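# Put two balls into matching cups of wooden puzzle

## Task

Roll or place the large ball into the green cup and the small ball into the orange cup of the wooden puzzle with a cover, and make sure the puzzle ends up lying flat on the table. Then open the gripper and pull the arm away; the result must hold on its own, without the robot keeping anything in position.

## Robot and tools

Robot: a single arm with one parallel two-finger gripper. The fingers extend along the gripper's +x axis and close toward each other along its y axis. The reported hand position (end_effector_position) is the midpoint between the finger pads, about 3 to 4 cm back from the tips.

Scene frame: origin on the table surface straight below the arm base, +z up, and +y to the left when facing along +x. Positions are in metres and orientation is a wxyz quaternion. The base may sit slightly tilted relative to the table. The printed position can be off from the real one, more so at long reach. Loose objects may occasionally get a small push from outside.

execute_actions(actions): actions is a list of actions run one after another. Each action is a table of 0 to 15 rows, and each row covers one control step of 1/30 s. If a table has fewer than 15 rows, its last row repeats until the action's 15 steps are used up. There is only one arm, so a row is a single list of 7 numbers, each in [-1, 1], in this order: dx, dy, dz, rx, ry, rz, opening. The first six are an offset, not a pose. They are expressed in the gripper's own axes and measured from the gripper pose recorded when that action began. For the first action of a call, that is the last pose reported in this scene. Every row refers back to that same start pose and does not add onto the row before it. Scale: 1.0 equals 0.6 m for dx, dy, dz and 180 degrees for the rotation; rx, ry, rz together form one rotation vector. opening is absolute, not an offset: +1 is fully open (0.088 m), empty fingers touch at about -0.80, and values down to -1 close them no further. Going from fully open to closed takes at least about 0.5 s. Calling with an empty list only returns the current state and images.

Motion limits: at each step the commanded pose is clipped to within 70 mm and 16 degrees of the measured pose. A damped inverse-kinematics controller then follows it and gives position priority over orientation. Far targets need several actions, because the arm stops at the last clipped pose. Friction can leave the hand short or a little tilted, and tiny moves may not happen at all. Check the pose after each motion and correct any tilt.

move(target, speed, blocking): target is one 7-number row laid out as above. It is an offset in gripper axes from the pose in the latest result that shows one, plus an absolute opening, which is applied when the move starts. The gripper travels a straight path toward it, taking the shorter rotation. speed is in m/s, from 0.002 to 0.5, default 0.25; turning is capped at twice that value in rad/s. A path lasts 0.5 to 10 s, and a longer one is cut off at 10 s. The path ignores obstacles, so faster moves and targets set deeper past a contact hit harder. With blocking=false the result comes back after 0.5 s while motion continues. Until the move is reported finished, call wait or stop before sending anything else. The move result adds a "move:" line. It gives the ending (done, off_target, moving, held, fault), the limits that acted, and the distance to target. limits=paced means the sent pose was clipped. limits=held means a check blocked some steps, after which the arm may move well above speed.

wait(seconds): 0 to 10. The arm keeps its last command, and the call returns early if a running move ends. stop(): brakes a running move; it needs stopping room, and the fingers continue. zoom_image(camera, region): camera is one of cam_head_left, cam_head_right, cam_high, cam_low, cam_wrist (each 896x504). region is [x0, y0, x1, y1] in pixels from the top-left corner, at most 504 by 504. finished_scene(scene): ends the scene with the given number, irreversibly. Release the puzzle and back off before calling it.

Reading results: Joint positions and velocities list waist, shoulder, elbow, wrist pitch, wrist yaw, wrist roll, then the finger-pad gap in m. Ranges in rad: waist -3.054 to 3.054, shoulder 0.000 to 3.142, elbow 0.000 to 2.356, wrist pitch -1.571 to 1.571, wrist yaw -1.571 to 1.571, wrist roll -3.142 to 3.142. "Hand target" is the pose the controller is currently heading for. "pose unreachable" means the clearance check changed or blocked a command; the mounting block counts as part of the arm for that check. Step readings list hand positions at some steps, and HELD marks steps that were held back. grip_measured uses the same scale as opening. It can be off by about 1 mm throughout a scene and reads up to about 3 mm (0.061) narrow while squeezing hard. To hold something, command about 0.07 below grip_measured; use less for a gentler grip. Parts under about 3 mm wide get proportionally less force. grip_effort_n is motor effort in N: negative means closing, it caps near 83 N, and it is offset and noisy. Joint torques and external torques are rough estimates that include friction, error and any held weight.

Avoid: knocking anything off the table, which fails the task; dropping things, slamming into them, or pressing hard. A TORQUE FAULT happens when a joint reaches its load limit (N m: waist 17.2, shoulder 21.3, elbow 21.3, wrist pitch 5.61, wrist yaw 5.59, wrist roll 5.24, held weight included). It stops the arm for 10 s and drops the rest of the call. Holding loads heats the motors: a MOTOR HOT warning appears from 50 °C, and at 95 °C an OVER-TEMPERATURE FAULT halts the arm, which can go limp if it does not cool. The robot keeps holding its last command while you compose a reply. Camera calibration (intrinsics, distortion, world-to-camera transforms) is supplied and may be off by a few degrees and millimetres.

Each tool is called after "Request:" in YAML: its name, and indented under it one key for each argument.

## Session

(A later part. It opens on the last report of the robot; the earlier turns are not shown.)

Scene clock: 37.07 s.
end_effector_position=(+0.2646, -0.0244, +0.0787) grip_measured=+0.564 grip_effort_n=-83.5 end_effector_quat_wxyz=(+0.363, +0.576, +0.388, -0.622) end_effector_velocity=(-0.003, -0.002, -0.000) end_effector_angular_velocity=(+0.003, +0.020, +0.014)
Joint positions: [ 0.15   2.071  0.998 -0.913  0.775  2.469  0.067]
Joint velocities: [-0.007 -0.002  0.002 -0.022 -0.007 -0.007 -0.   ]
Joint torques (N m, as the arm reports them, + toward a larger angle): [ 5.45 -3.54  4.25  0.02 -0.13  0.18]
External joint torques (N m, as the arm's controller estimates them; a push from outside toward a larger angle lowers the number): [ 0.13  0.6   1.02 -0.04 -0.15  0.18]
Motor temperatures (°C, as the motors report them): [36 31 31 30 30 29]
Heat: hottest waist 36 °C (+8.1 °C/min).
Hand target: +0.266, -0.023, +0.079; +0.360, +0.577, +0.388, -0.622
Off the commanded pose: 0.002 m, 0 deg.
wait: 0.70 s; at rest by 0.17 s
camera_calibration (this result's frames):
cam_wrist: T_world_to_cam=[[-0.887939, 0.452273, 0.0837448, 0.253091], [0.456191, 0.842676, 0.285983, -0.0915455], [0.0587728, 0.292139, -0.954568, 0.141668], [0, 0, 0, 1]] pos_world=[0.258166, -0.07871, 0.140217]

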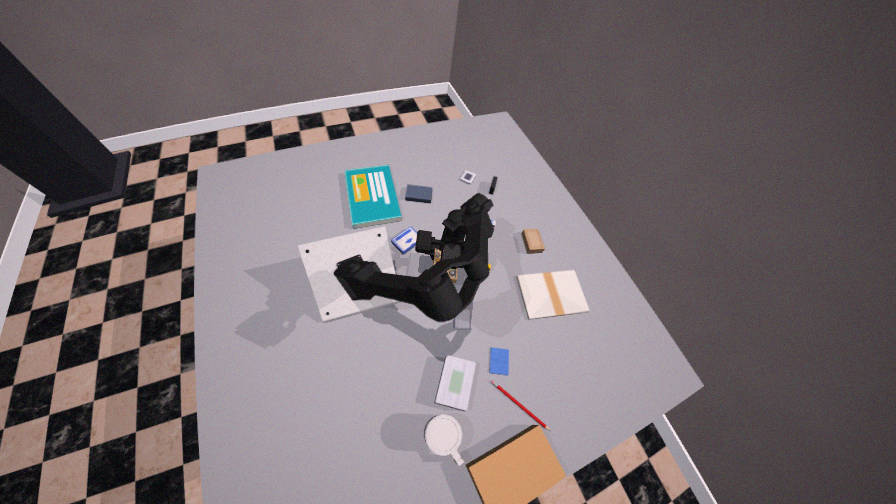

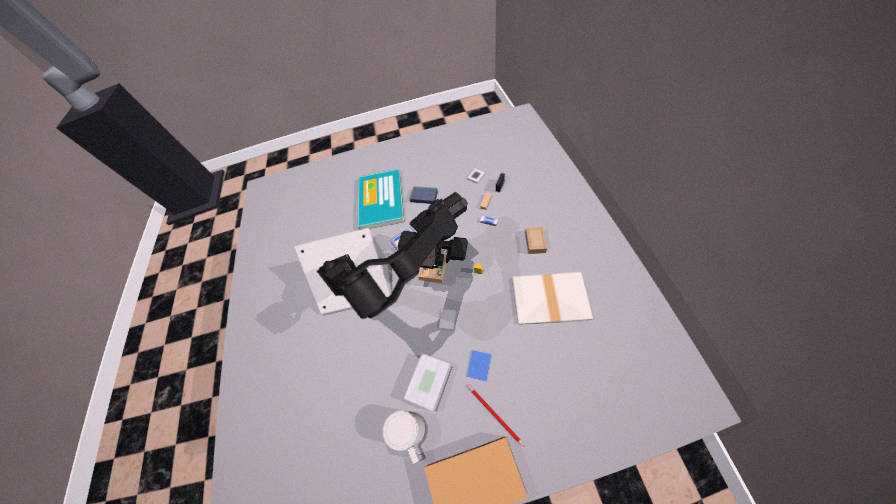

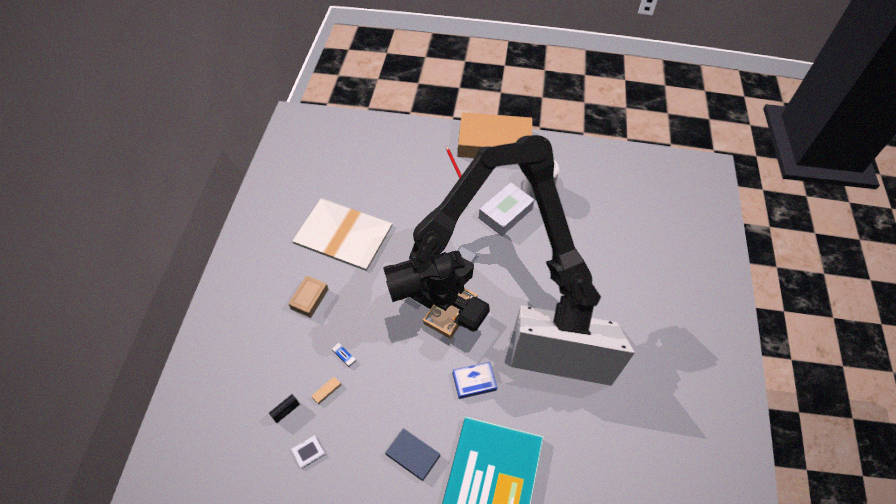

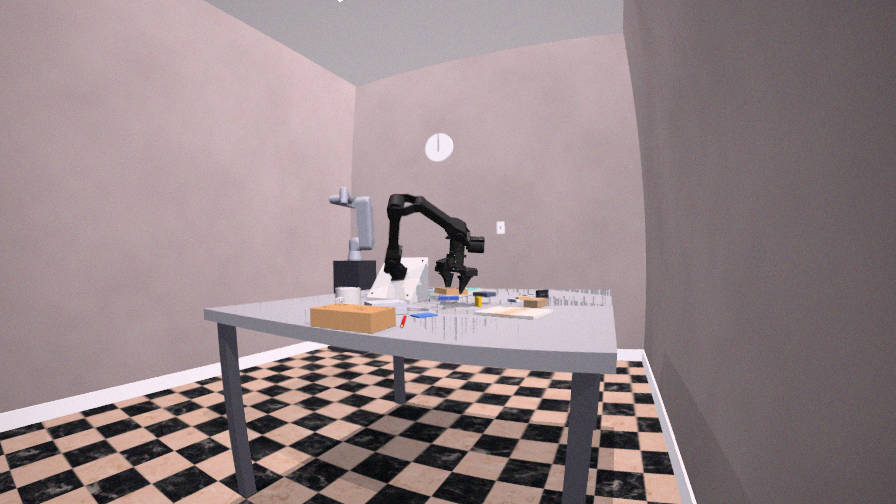

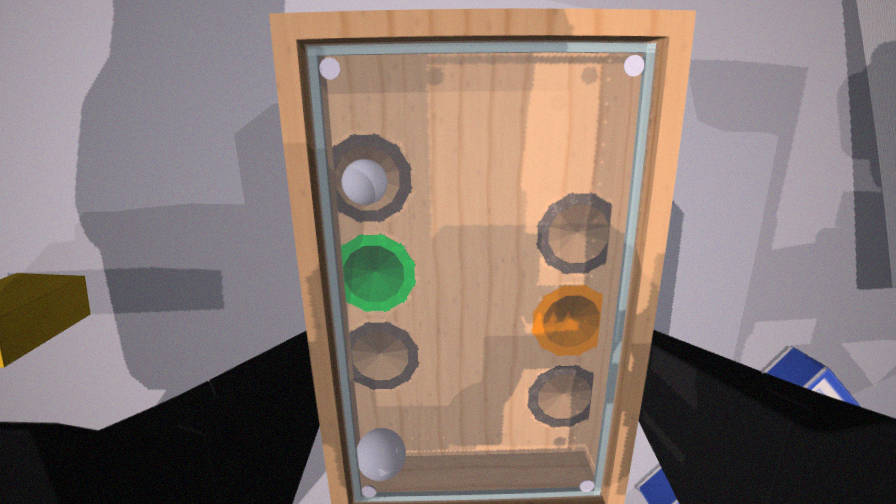

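Request:
execute_actions:
  actions:
    - [[0,0,0,0,0.008,0.008,0.5],[0,0,0,0,0.022,0.020,0.5],[0,0,0,0,0.038,0.032,0.5],[0,0,0,0,0.052,0.042,0.5],[0,0,0,0,0.061,0.048,0.5],[0,0,0,0,0.065,0.050,0.5]]

Request:
wait:
  seconds: 0.6

Scene clock: 44.73 s.
end_effector_position=(+0.2646, -0.0242, +0.0781) grip_measured=+0.564 grip_effort_n=-83.5 end_effector_quat_wxyz=(+0.368, +0.656, +0.376, -0.541) end_effector_velocity=(-0.009, +0.004, -0.006) end_effector_angular_velocity=(+0.083, -0.097, +0.048)
Joint positions: [ 0.138  1.87   0.771 -0.562  0.75   2.237  0.067]
Joint velocities: [-0.027 -0.115 -0.154  0.212 -0.066 -0.183 -0.   ]
Joint torques (N m, as the arm reports them, + toward a larger angle): [ 4.79 -4.53  3.18  0.7  -0.16 -0.19]
External joint torques (N m, as the arm's controller estimates them; a push from outside toward a larger angle lowers the number): [ 0.11 -1.18 -0.32  0.3  -0.17 -0.18]
Motor temperatures (°C, as the motors report them): [37 31 31 30 30 29]
Heat: hottest waist 37 °C (+8.0 °C/min).
Hand target: +0.264, -0.025, +0.079; +0.368, +0.664, +0.377, -0.531
Off the commanded pose: 0.001 m, 2 deg.
Step readings (end_effector_position):
0: (+0.2645, -0.0244, +0.0787)
1: (+0.2644, -0.0242, +0.0785)
2: (+0.2653, -0.0234, +0.0781)
4: (+0.2657, -0.0220, +0.0770)
8: (+0.2643, -0.0238, +0.0780)
15: end_effector_position above
camera_calibration (this result's frames):
cam_wrist: T_world_to_cam=[[-0.886694, 0.459267, -0.0533673, 0.26367], [0.387719, 0.801467, 0.455329, -0.0876225], [0.251889, 0.383046, -0.888723, 0.0869973], [0, 0, 0, 1]] pos_world=[0.245854, -0.0841922, 0.131285]

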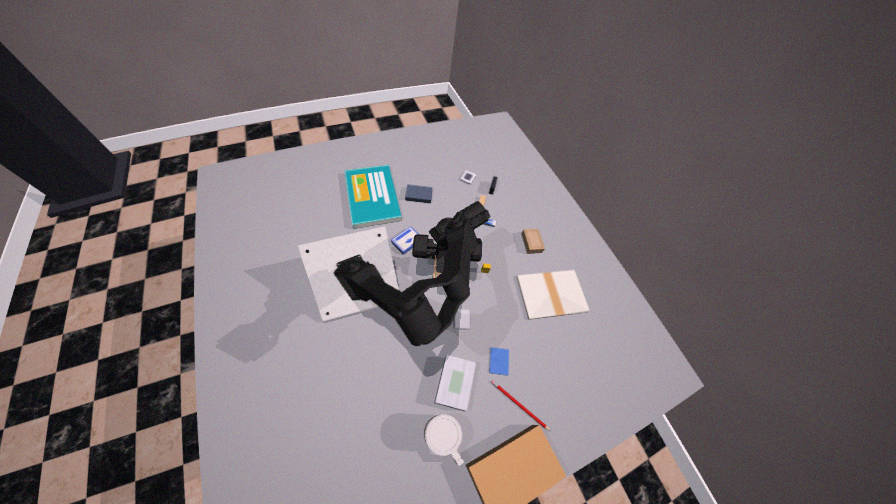

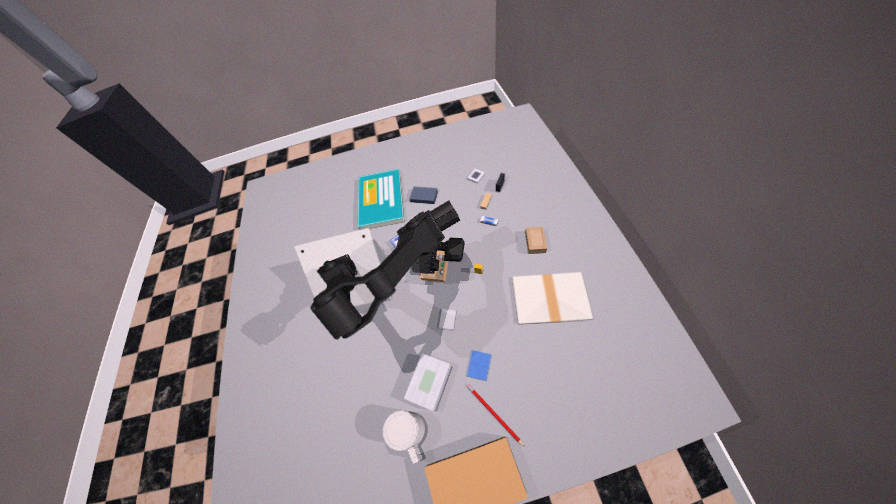

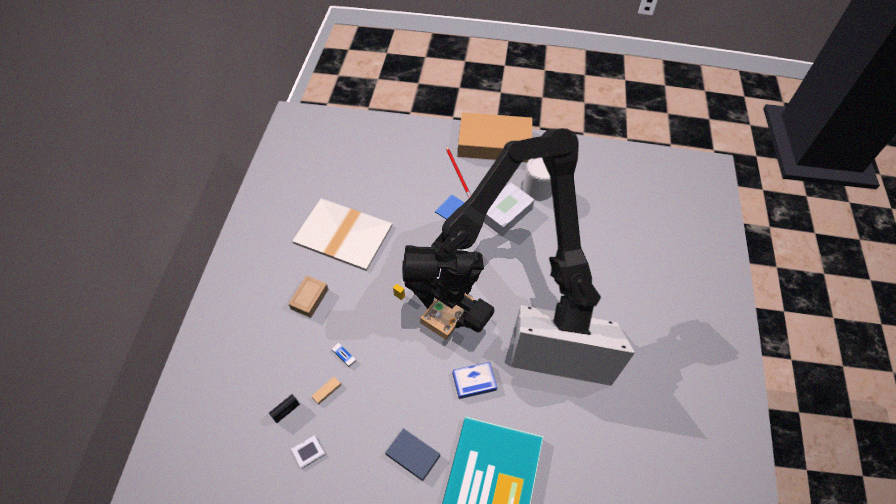

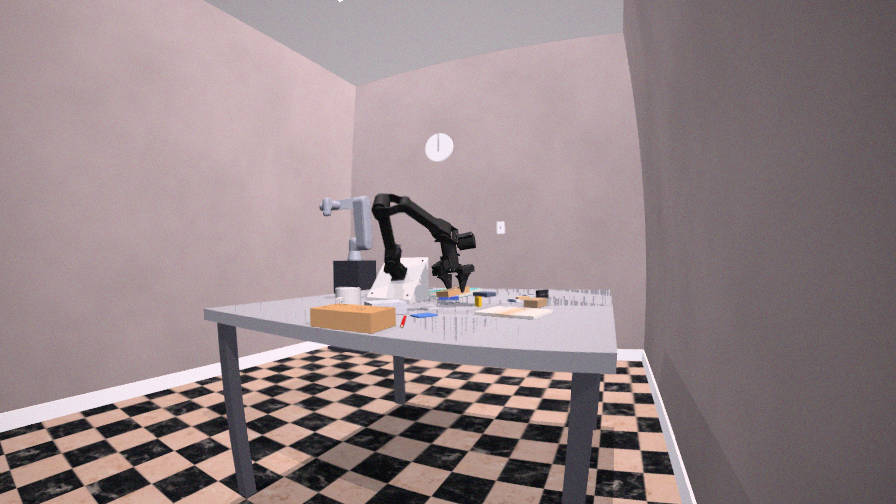

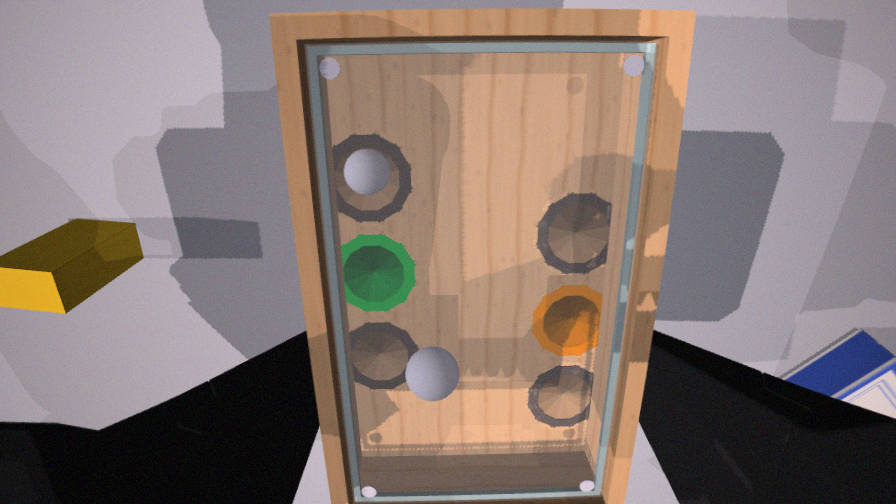

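Scene clock: 45.33 s.
end_effector_position=(+0.2647, -0.0240, +0.0781) grip_measured=+0.564 grip_effort_n=-83.5 end_effector_quat_wxyz=(+0.369, +0.662, +0.376, -0.533) end_effector_velocity=(-0.002, -0.001, -0.002) end_effector_angular_velocity=(+0.005, +0.011, +0.009)
Joint positions: [ 0.136  1.854  0.753 -0.532  0.744  2.215  0.067]
Joint velocities: [-0.007 -0.002 -0.002 -0.007 -0.007 -0.007 -0.   ]
Joint torques (N m, as the arm reports them, + toward a larger angle): [ 4.66 -4.58  3.1   0.74 -0.16 -0.17]
External joint torques (N m, as the arm's controller estimates them; a push from outside toward a larger angle lowers the number): [ 0.06 -1.19 -0.39  0.33 -0.16 -0.16]
Motor temperatures (°C, as the motors report them): [37 31 31 30 30 29]
Heat: hottest waist 37 °C (+7.9 °C/min).
Hand target: +0.264, -0.024, +0.079; +0.368, +0.664, +0.377, -0.531
Off the commanded pose: 0.001 m, 1 deg.
wait: 0.60 s; at rest by 0.27 s
camera_calibration (this result's frames):
cam_wrist: T_world_to_cam=[[-0.886344, 0.45856, -0.0641684, 0.264373], [0.378639, 0.797575, 0.469582, -0.0866602], [0.266511, 0.391915, -0.880554, 0.082518], [0, 0, 0, 1]] pos_world=[0.245146, -0.084453, 0.13032]

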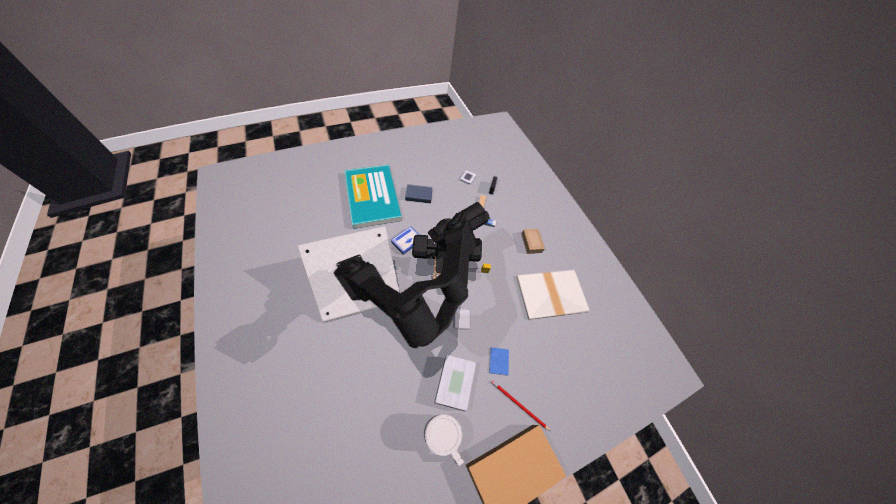

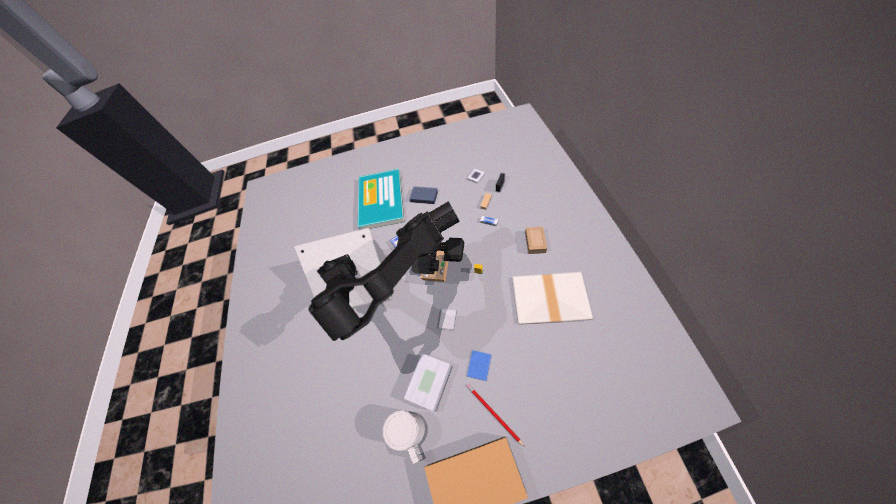

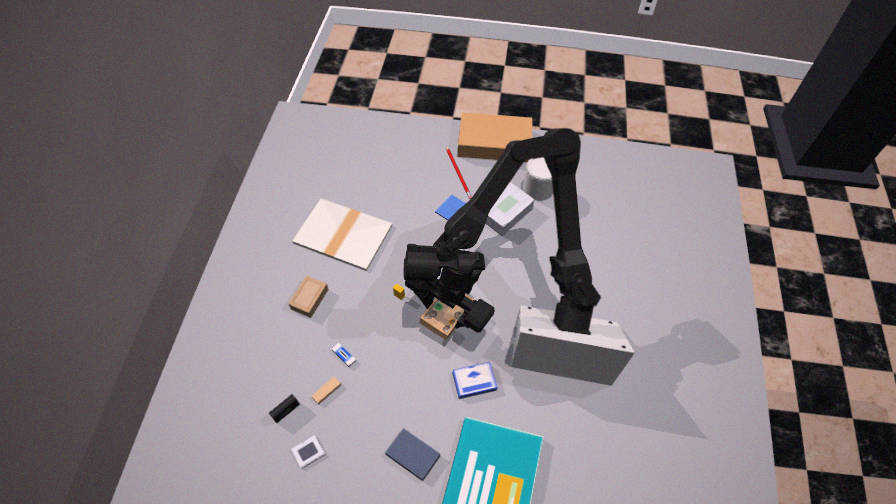

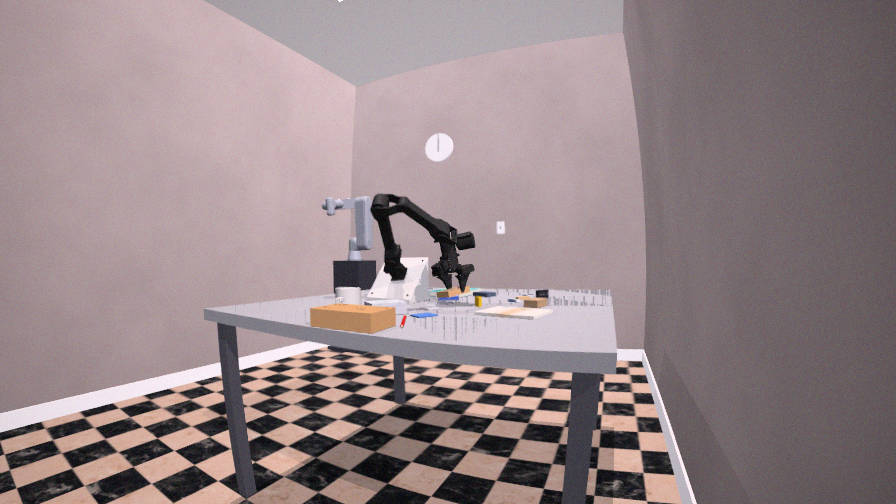

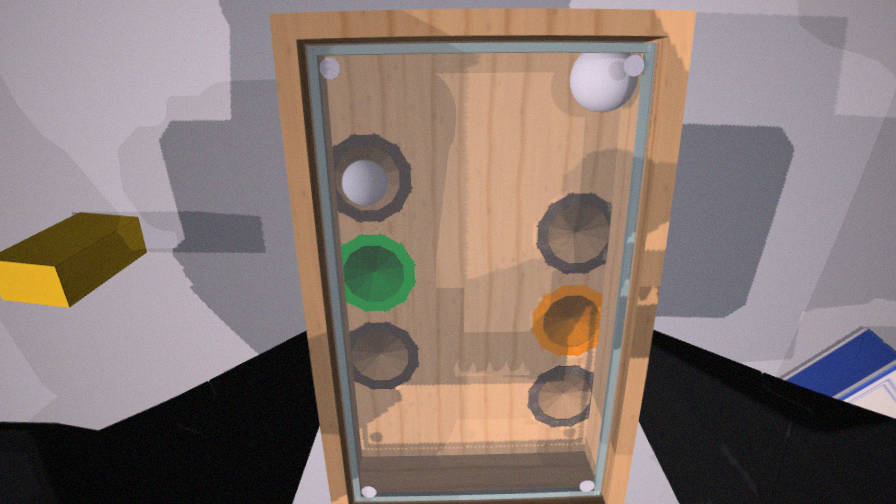

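Request:
execute_actions:
  actions:
    - [[0,0,0,0,-0.004,0,0.5],[0,0,0,0,-0.010,0,0.5],[0,0,0,0,-0.017,0,0.5],[0,0,0,0,-0.024,0,0.5],[0,0,0,0,-0.030,0,0.5],[0,0,0,0,-0.034,0,0.5]]

Request:
wait:
  seconds: 0.3

Scene clock: 46.27 s.
end_effector_position=(+0.2623, -0.0248, +0.0762) grip_measured=+0.564 grip_effort_n=-83.5 end_effector_quat_wxyz=(+0.386, +0.633, +0.360, -0.566) end_effector_velocity=(-0.002, -0.001, -0.000) end_effector_angular_velocity=(-0.038, +0.041, +0.009)
Joint positions: [ 0.161  1.931  0.805 -0.627  0.813  2.316  0.067]
Joint velocities: [ 0.007  0.042  0.042 -0.081  0.022  0.051 -0.   ]
Joint torques (N m, as the arm reports them, + toward a larger angle): [ 5.54 -3.04  4.52  0.28  0.27  0.16]
External joint torques (N m, as the arm's controller estimates them; a push from outside toward a larger angle lowers the number): [ 0.75  0.5   1.17 -0.01  0.22  0.16]
Motor temperatures (°C, as the motors report them): [37 31 31 30 30 29]
Heat: hottest waist 37 °C (+7.8 °C/min).
Hand target: +0.265, -0.024, +0.078; +0.389, +0.633, +0.356, -0.567
Off the commanded pose: 0.003 m, 1 deg.
Step readings (end_effector_position):
0: (+0.2648, -0.0240, +0.0781)
1: (+0.2648, -0.0240, +0.0781)
2: (+0.2645, -0.0239, +0.0780)
4: (+0.2631, -0.0253, +0.0770)
8: (+0.2622, -0.0248, +0.0761)
15: end_effector_position above
camera_calibration (this result's frames):
cam_wrist: T_world_to_cam=[[-0.886311, 0.459189, -0.0599893, 0.262172], [0.404954, 0.831351, 0.380615, -0.0835269], [0.224647, 0.31305, -0.922786, 0.0940739], [0, 0, 0, 1]] pos_world=[0.245057, -0.0803962, 0.134329]

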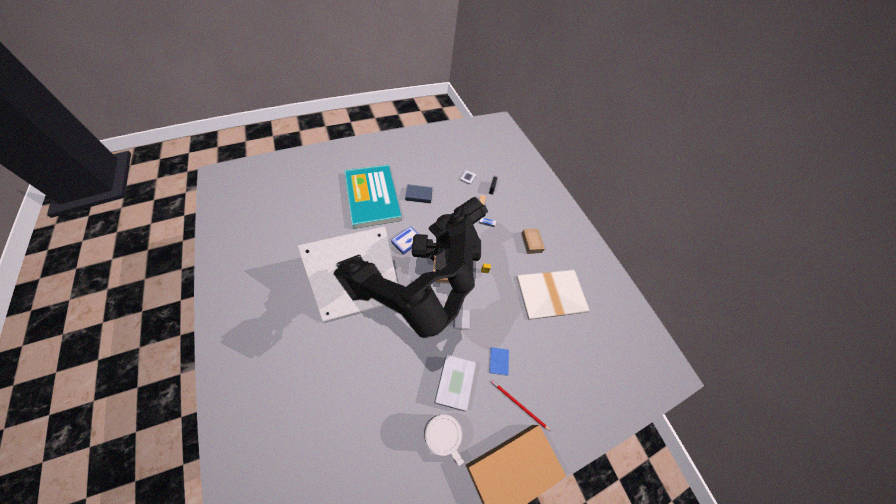

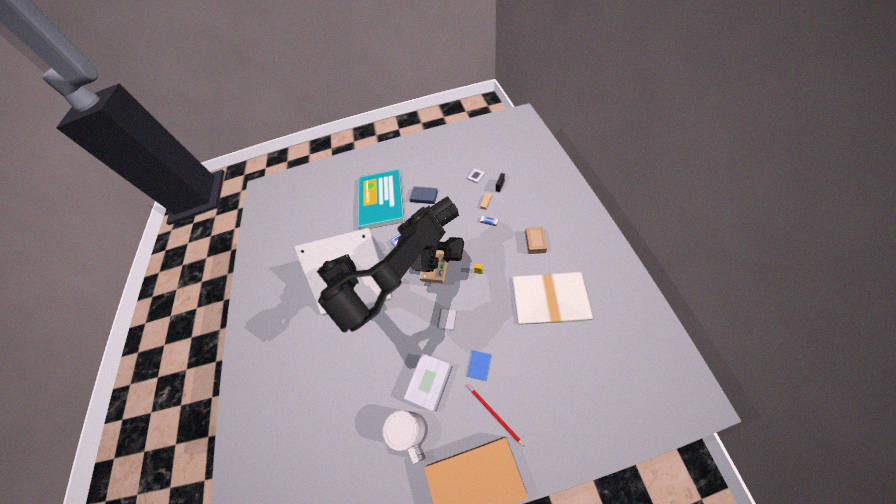

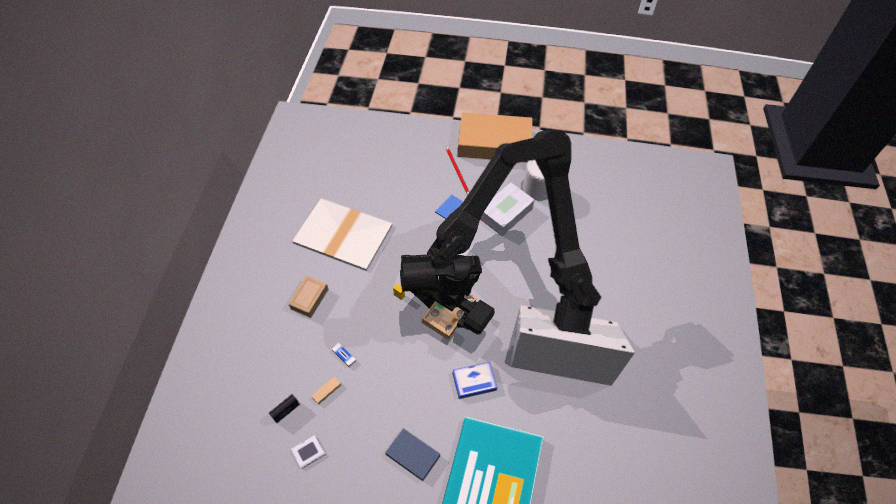

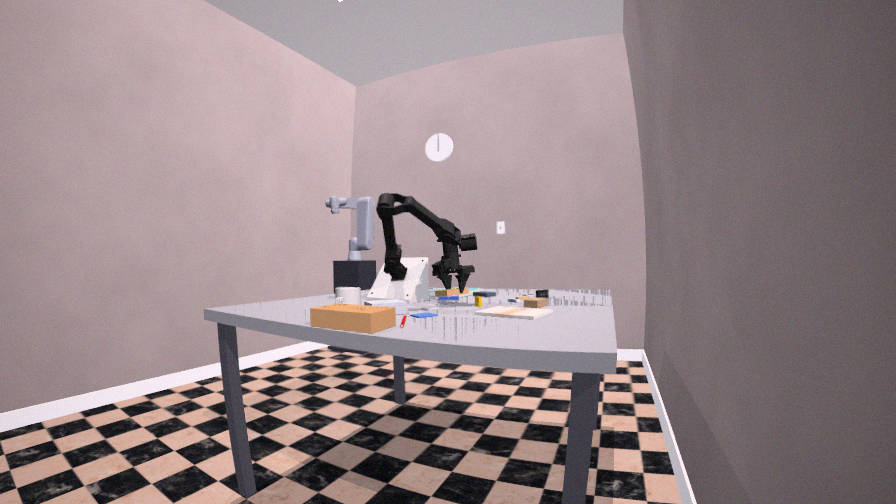

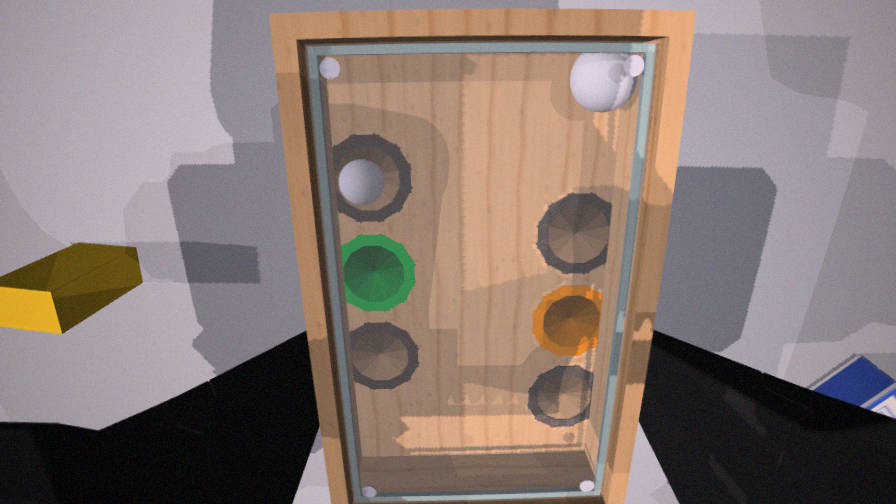

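Scene clock: 46.57 s.
end_effector_position=(+0.2623, -0.0249, +0.0761) grip_measured=+0.564 grip_effort_n=-83.5 end_effector_quat_wxyz=(+0.386, +0.632, +0.359, -0.568) end_effector_velocity=(-0.001, -0.000, -0.000) end_effector_angular_velocity=(-0.010, +0.004, +0.002)
Joint positions: [ 0.162  1.936  0.809 -0.635  0.817  2.324  0.067]
Joint velocities: [ 0.002  0.007  0.002 -0.007  0.007  0.007  0.   ]
Joint torques (N m, as the arm reports them, + toward a larger angle): [ 5.56 -3.02  4.55  0.28  0.26  0.16]
External joint torques (N m, as the arm's controller estimates them; a push from outside toward a larger angle lowers the number): [ 0.77  0.5   1.17 -0.02  0.2   0.17]
Motor temperatures (°C, as the motors report them): [37 31 31 30 30 29]
Heat: hottest waist 37 °C (+7.7 °C/min).
Hand target: +0.265, -0.024, +0.078; +0.389, +0.633, +0.356, -0.567
Off the commanded pose: 0.003 m, 0 deg.
wait: 0.30 s; at rest by 0.17 s
camera_calibration (this result's frames):
cam_wrist: T_world_to_cam=[[-0.885971, 0.459948, -0.059182, 0.262087], [0.407314, 0.832817, 0.374848, -0.0835446], [0.221698, 0.307999, -0.925195, 0.0948926], [0, 0, 0, 1]] pos_world=[0.245193, -0.0801957, 0.134621]

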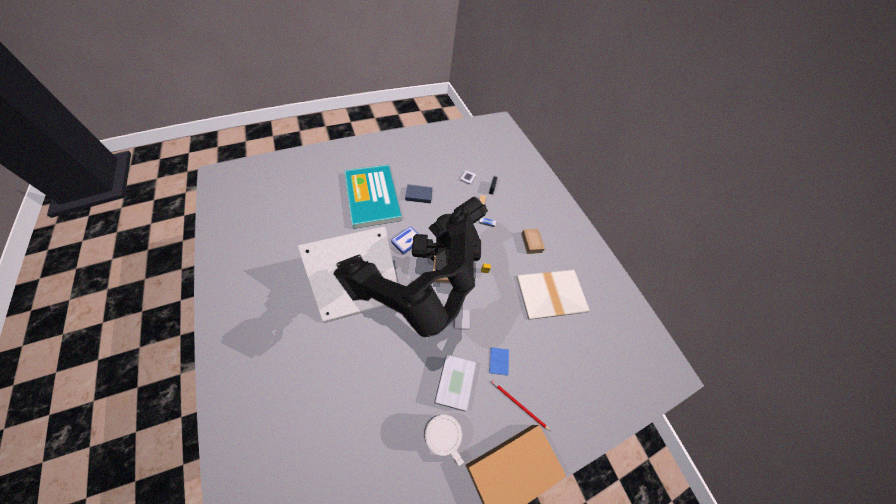

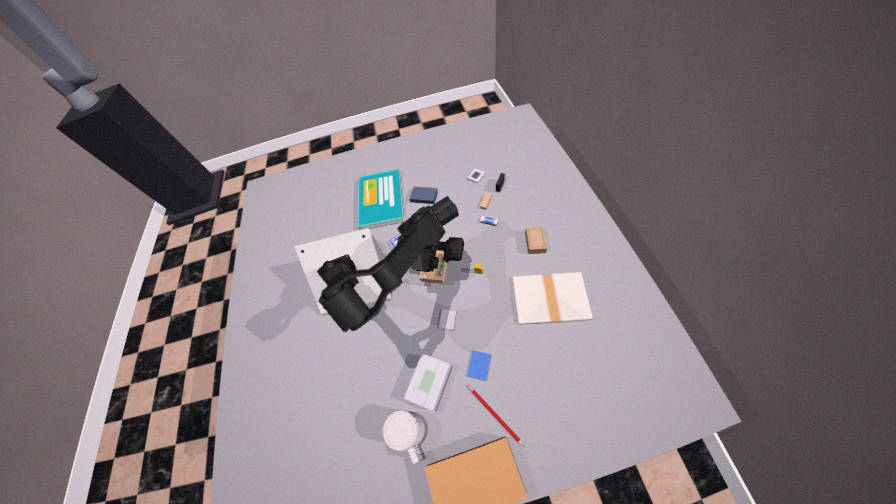

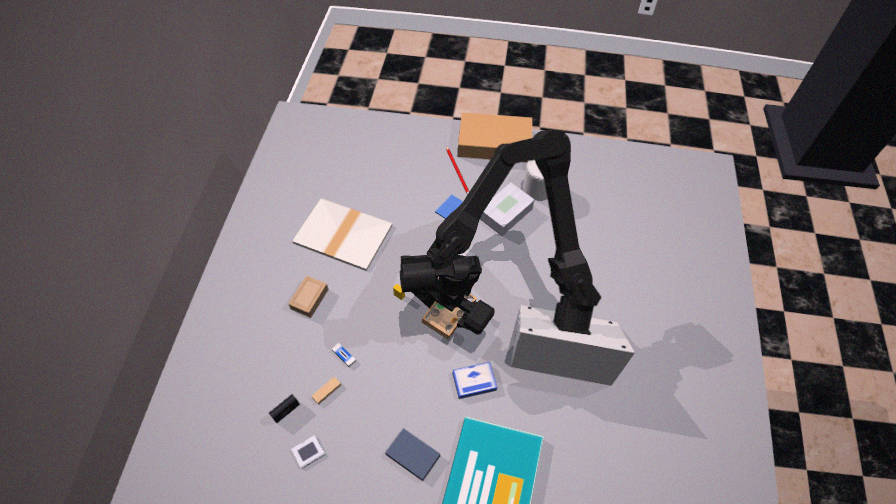

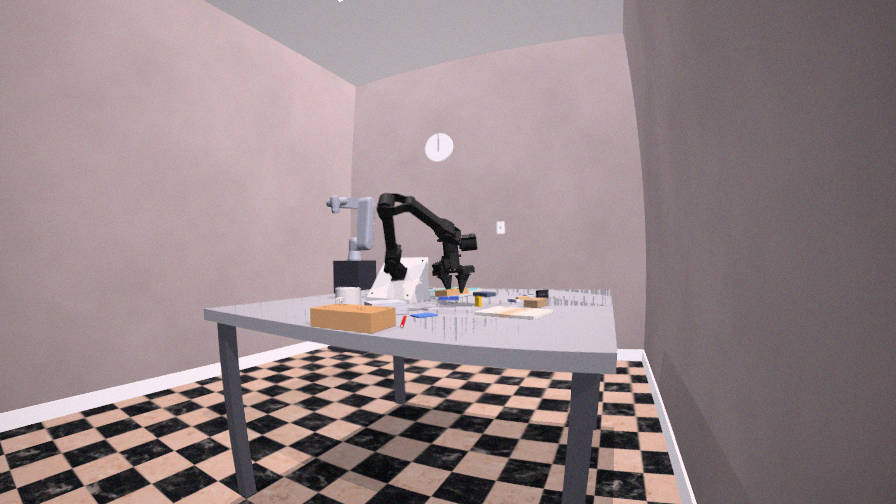

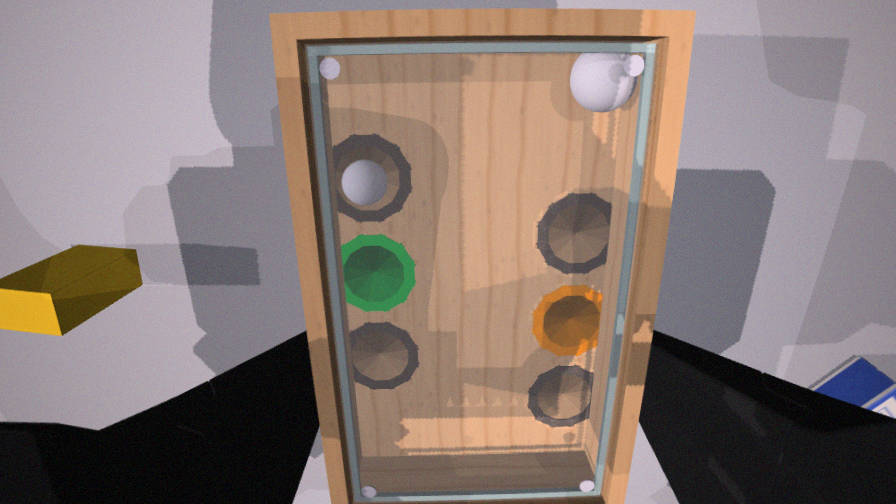

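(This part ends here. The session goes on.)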